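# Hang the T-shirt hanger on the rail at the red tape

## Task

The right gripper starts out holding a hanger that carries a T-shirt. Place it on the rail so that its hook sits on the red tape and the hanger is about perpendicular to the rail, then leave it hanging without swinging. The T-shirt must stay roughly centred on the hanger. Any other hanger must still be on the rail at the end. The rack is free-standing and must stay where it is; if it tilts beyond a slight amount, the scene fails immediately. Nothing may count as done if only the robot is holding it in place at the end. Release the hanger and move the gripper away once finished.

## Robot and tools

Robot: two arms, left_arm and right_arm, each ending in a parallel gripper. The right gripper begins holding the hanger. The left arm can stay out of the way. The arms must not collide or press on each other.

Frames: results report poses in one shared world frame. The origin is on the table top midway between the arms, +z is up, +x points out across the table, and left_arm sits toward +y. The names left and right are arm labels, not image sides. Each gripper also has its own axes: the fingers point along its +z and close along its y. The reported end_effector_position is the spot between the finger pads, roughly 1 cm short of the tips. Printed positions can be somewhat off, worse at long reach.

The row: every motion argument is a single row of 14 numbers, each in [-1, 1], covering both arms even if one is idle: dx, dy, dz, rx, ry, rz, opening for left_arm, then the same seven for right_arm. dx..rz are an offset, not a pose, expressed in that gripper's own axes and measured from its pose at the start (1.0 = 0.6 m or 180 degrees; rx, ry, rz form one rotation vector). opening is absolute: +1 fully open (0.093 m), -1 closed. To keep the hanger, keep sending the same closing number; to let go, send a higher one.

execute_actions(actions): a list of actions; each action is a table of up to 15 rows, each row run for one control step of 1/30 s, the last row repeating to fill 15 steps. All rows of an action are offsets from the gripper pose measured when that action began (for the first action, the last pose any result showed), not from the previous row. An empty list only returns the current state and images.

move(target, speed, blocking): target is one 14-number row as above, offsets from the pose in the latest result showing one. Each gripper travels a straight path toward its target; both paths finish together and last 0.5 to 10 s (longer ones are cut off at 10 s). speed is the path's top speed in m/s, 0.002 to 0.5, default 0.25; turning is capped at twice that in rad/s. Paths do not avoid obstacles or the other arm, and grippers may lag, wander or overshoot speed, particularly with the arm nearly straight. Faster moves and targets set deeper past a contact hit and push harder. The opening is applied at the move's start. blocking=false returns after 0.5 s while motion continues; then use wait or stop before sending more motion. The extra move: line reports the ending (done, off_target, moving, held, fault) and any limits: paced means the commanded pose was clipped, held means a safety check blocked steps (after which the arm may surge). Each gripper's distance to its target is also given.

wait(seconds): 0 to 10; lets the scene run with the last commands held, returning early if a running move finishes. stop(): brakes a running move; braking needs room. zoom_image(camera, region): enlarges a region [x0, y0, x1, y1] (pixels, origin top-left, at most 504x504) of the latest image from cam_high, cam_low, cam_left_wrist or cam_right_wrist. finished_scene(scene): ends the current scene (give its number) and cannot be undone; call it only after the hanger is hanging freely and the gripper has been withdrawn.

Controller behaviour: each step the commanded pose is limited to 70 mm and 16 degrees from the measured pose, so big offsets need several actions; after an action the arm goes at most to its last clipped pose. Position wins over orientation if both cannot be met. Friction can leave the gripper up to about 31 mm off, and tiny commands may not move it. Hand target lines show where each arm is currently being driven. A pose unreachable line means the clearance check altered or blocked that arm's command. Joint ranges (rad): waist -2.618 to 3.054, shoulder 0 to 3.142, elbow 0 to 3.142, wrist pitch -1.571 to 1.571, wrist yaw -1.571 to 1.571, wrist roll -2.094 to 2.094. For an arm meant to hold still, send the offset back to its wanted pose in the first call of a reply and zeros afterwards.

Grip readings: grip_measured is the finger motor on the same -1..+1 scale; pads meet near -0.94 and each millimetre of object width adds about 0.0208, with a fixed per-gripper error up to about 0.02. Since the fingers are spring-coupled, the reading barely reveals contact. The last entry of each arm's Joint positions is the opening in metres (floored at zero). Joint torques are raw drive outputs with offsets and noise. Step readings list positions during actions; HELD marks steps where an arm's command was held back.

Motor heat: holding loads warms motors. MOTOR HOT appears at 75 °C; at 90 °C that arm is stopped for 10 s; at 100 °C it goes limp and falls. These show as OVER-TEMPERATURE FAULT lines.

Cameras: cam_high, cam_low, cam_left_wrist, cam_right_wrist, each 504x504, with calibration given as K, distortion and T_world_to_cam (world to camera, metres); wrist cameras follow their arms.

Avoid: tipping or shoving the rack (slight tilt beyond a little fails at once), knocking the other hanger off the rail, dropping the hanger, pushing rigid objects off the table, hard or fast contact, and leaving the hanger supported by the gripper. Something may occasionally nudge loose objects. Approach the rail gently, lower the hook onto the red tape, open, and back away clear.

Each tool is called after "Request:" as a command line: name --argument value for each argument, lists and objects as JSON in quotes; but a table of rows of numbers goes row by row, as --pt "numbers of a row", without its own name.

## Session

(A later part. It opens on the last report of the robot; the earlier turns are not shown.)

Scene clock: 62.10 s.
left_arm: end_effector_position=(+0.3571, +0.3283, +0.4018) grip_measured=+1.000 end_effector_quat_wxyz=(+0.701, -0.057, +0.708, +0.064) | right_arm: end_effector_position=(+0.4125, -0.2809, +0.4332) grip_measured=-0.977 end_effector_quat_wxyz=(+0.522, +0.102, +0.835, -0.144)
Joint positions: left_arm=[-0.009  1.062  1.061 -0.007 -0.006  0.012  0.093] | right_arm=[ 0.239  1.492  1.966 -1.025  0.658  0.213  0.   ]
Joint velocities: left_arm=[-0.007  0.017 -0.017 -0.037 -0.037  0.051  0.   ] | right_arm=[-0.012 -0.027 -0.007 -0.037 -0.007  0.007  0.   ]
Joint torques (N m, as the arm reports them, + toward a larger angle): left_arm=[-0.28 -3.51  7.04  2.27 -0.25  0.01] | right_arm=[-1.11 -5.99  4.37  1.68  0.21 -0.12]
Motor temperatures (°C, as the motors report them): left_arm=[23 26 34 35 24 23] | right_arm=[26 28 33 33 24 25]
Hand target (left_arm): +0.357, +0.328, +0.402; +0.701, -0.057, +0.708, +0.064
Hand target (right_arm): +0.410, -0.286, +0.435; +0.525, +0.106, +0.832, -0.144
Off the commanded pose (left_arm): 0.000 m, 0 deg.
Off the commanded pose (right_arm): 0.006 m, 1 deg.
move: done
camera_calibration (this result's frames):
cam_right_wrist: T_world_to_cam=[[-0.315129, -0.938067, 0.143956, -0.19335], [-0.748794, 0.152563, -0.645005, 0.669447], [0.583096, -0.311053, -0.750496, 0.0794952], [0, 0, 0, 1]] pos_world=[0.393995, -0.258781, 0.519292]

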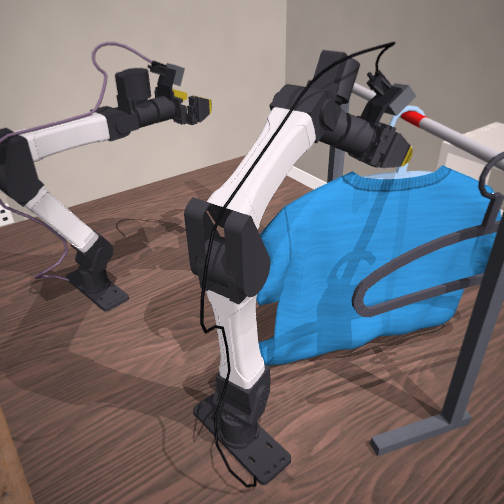

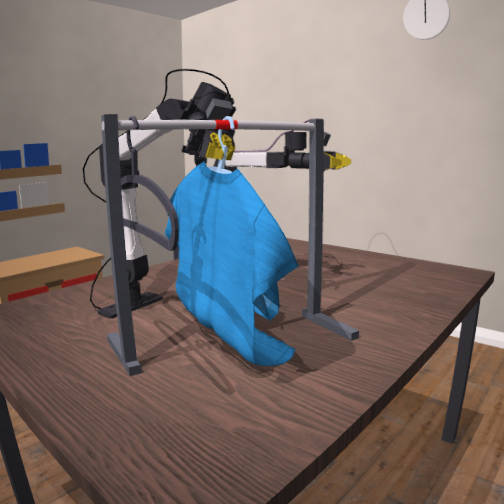

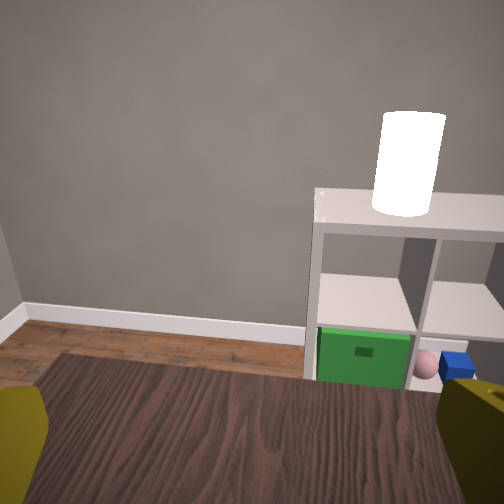

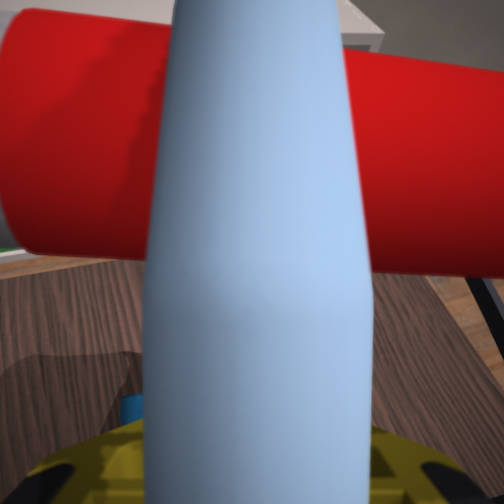

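Request:
move --target '[0,0,0,0,0,0,1,0.01,0,0,0,0,0,-0.3]' --speed 0.03

Request:
move --target '[0,0,0,0,0,0,1,0.0,0,-0.25,0,0,0,-0.3]' --speed 0.08

Request:
wait --seconds 3

Scene clock: 65.63 s.
left_arm: end_effector_position=(+0.3571, +0.3283, +0.4018) grip_measured=+1.000 end_effector_quat_wxyz=(+0.701, -0.057, +0.708, +0.064) | right_arm: end_effector_position=(+0.4143, -0.2803, +0.4230) grip_measured=-0.302 end_effector_quat_wxyz=(+0.512, +0.098, +0.840, -0.148)
Joint positions: left_arm=[-0.009  1.062  1.061 -0.007 -0.006  0.012  0.093] | right_arm=[ 0.239  1.492  1.935 -1.021  0.657  0.212  0.031]
Joint velocities: left_arm=[ 0.002 -0.017 -0.002 -0.007 -0.066  0.081  0.   ] | right_arm=[-0.012 -0.007 -0.012  0.007  0.051  0.022 -0.001]
Joint torques (N m, as the arm reports them, + toward a larger angle): left_arm=[-0.2  -3.46  7.24  2.24 -0.14 -0.01] | right_arm=[ 0.11 -6.33  4.39  1.72  0.3   0.02]
Motor temperatures (°C, as the motors report them): left_arm=[23 26 34 35 24 23] | right_arm=[26 29 33 33 24 25]
Hand target (left_arm): +0.357, +0.328, +0.402; +0.701, -0.057, +0.708, +0.064
Hand target (right_arm): +0.410, -0.281, +0.428; +0.521, +0.103, +0.835, -0.144
Off the commanded pose (left_arm): 0.000 m, 0 deg.
Off the commanded pose (right_arm): 0.007 m, 1 deg.
move: done
camera_calibration (this result's frames):
cam_right_wrist: T_world_to_cam=[[-0.31104, -0.936895, 0.15963, -0.198715], [-0.764336, 0.14677, -0.627893, 0.661669], [0.564841, -0.31731, -0.761754, 0.0814858], [0, 0, 0, 1]] pos_world=[0.397902, -0.257433, 0.50925]

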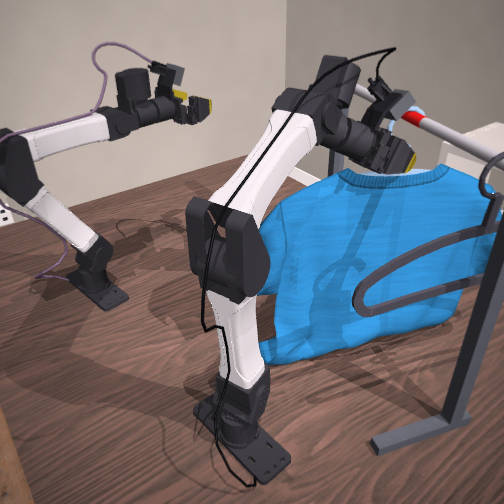

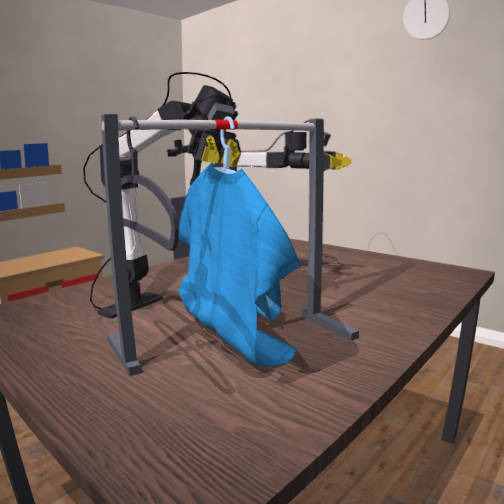

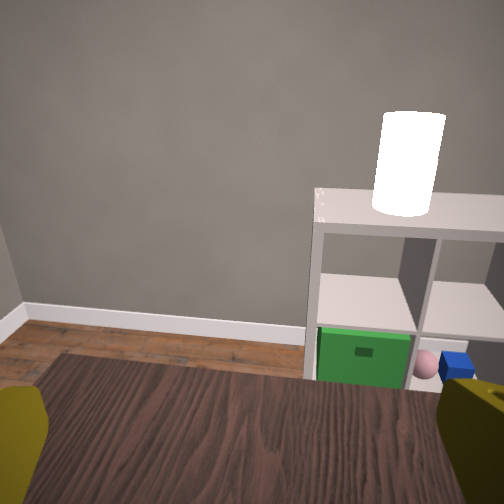

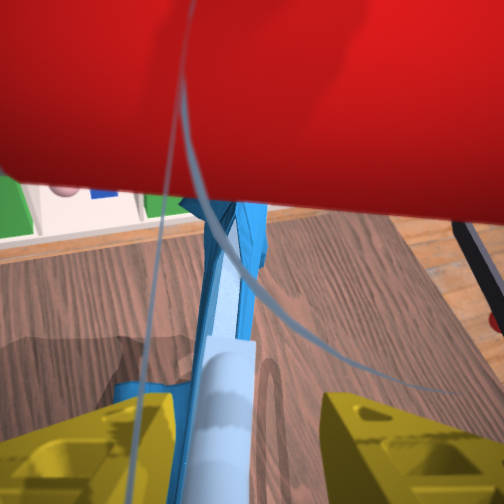

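Scene clock: 67.97 s.
left_arm: end_effector_position=(+0.3571, +0.3283, +0.4018) grip_measured=+1.000 end_effector_quat_wxyz=(+0.701, -0.057, +0.708, +0.064) | right_arm: end_effector_position=(+0.2925, -0.2276, +0.4879) grip_measured=-0.302 end_effector_quat_wxyz=(+0.560, +0.074, +0.817, -0.118)
Joint positions: left_arm=[-0.009  1.062  1.061 -0.007 -0.006  0.012  0.093] | right_arm=[ 0.758  1.457  2.28  -1.568  1.038  0.555  0.031]
Joint velocities: left_arm=[-0.002 -0.007  0.007  0.051 -0.022  0.022  0.   ] | right_arm=[-0.002 -0.002  0.002 -0.007 -0.007  0.066  0.   ]
Joint torques (N m, as the arm reports them, + toward a larger angle): left_arm=[-0.48 -3.76  7.28  2.26 -0.2   0.01] | right_arm=[ 0.86 -3.31  2.48  1.26  0.46 -0.02]
Motor temperatures (°C, as the motors report them): left_arm=[23 26 34 35 24 23] | right_arm=[26 29 33 32 24 25]
Hand target (left_arm): +0.357, +0.328, +0.402; +0.701, -0.057, +0.708, +0.064
Hand target (right_arm): +0.290, -0.227, +0.487; +0.561, +0.071, +0.816, -0.122
Off the commanded pose (left_arm): 0.000 m, 0 deg.
Off the commanded pose (right_arm): 0.003 m, 8 deg.
joint sent to its limit (right arm) — the command would take joint 4 (wrist pitch) past its lower limit, so that joint was sent only as far as its limit.
move: off_target (right_arm)
camera_calibration (this result's frames):
cam_right_wrist: T_world_to_cam=[[-0.248156, -0.961129, 0.121033, -0.20266], [-0.704574, 0.0933293, -0.703467, 0.608897], [0.664826, -0.259847, -0.700347, 0.170349], [0, 0, 0, 1]] pos_world=[0.265469, -0.207346, 0.57217]

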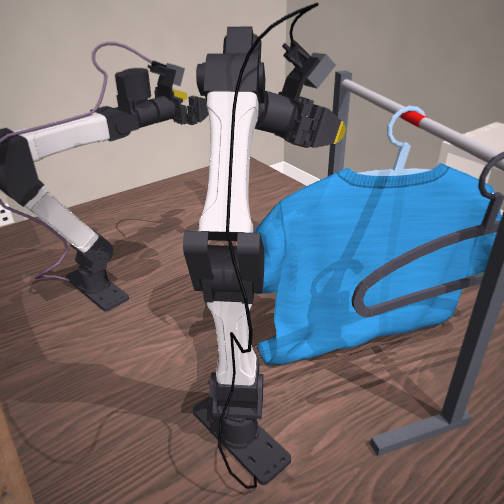

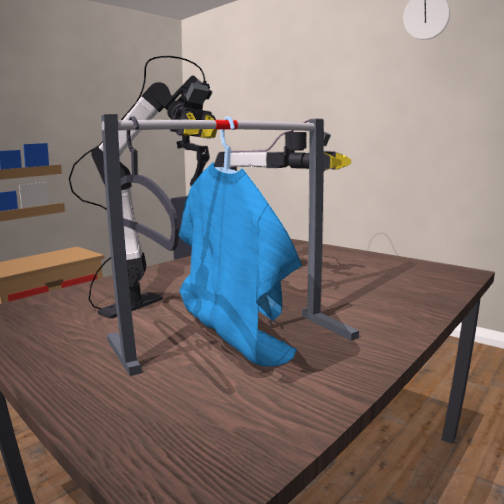

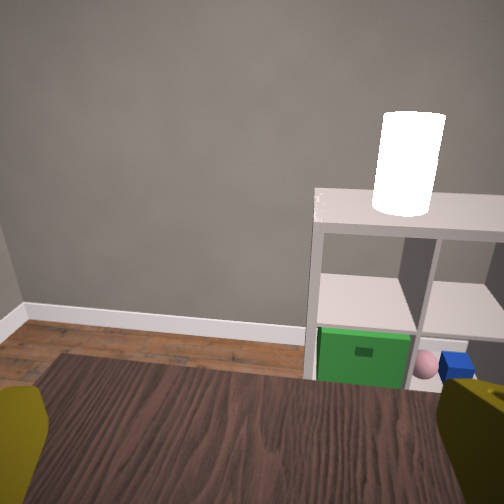

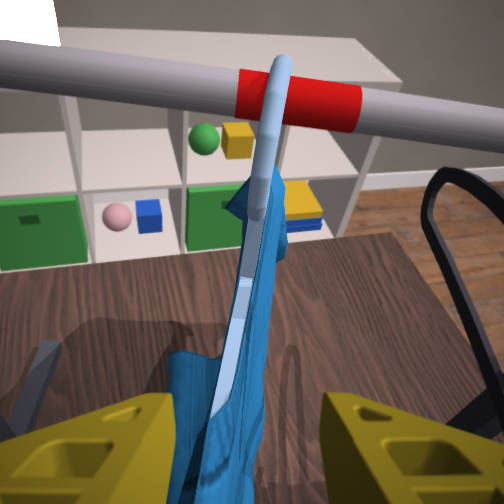

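Scene clock: 70.97 s.
left_arm: end_effector_position=(+0.3571, +0.3283, +0.4018) grip_measured=+1.000 end_effector_quat_wxyz=(+0.701, -0.057, +0.708, +0.064) | right_arm: end_effector_position=(+0.2925, -0.2280, +0.4882) grip_measured=-0.302 end_effector_quat_wxyz=(+0.561, +0.075, +0.816, -0.119)
Joint positions: left_arm=[-0.009  1.062  1.061 -0.007 -0.006  0.012  0.093] | right_arm=[ 0.758  1.457  2.28  -1.568  1.041  0.556  0.031]
Joint velocities: left_arm=[-0.002 -0.022  0.007  0.051 -0.095 -0.051  0.   ] | right_arm=[-0.002  0.012 -0.002 -0.037  0.007  0.081 -0.   ]
Joint torques (N m, as the arm reports them, + toward a larger angle): left_arm=[-0.3  -3.4   7.25  2.28 -0.19  0.03] | right_arm=[ 0.99 -3.28  2.44  1.3   0.45 -0.07]
Motor temperatures (°C, as the motors report them): left_arm=[23 26 34 35 24 23] | right_arm=[26 28 32 32 24 25]
Hand target (left_arm): +0.357, +0.328, +0.402; +0.701, -0.057, +0.708, +0.064
Hand target (right_arm): +0.290, -0.227, +0.487; +0.561, +0.071, +0.816, -0.122
Off the commanded pose (left_arm): 0.000 m, 0 deg.
Off the commanded pose (right_arm): 0.003 m, 8 deg.
wait: 3.00 s; at rest by 0.17 s
camera_calibration (this result's frames):
cam_right_wrist: T_world_to_cam=[[-0.250917, -0.960433, 0.120867, -0.202053], [-0.702994, 0.0949603, -0.704828, 0.609712], [0.665462, -0.261822, -0.699006, 0.169169], [0, 0, 0, 1]] pos_world=[0.26535, -0.207664, 0.572413]

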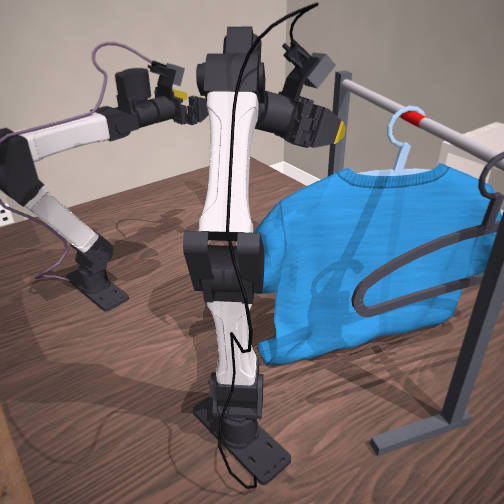

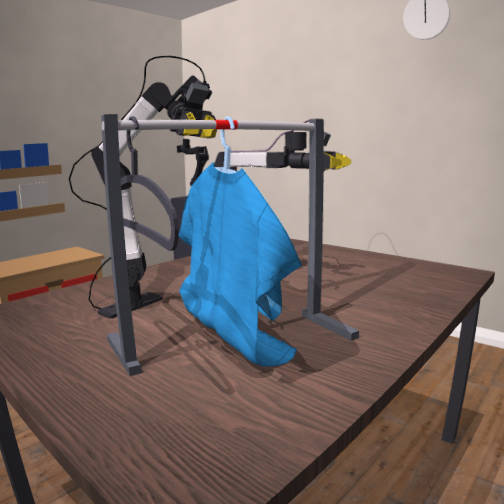

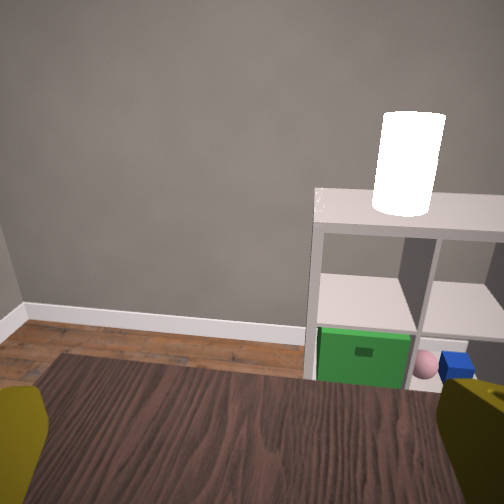

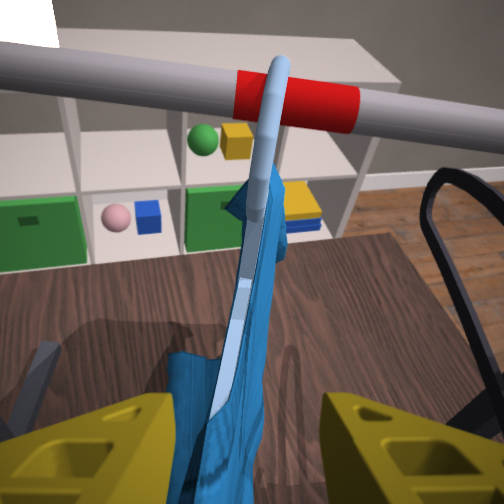

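Request:
finished_scene --scene 2

The scene is finished: the task was done.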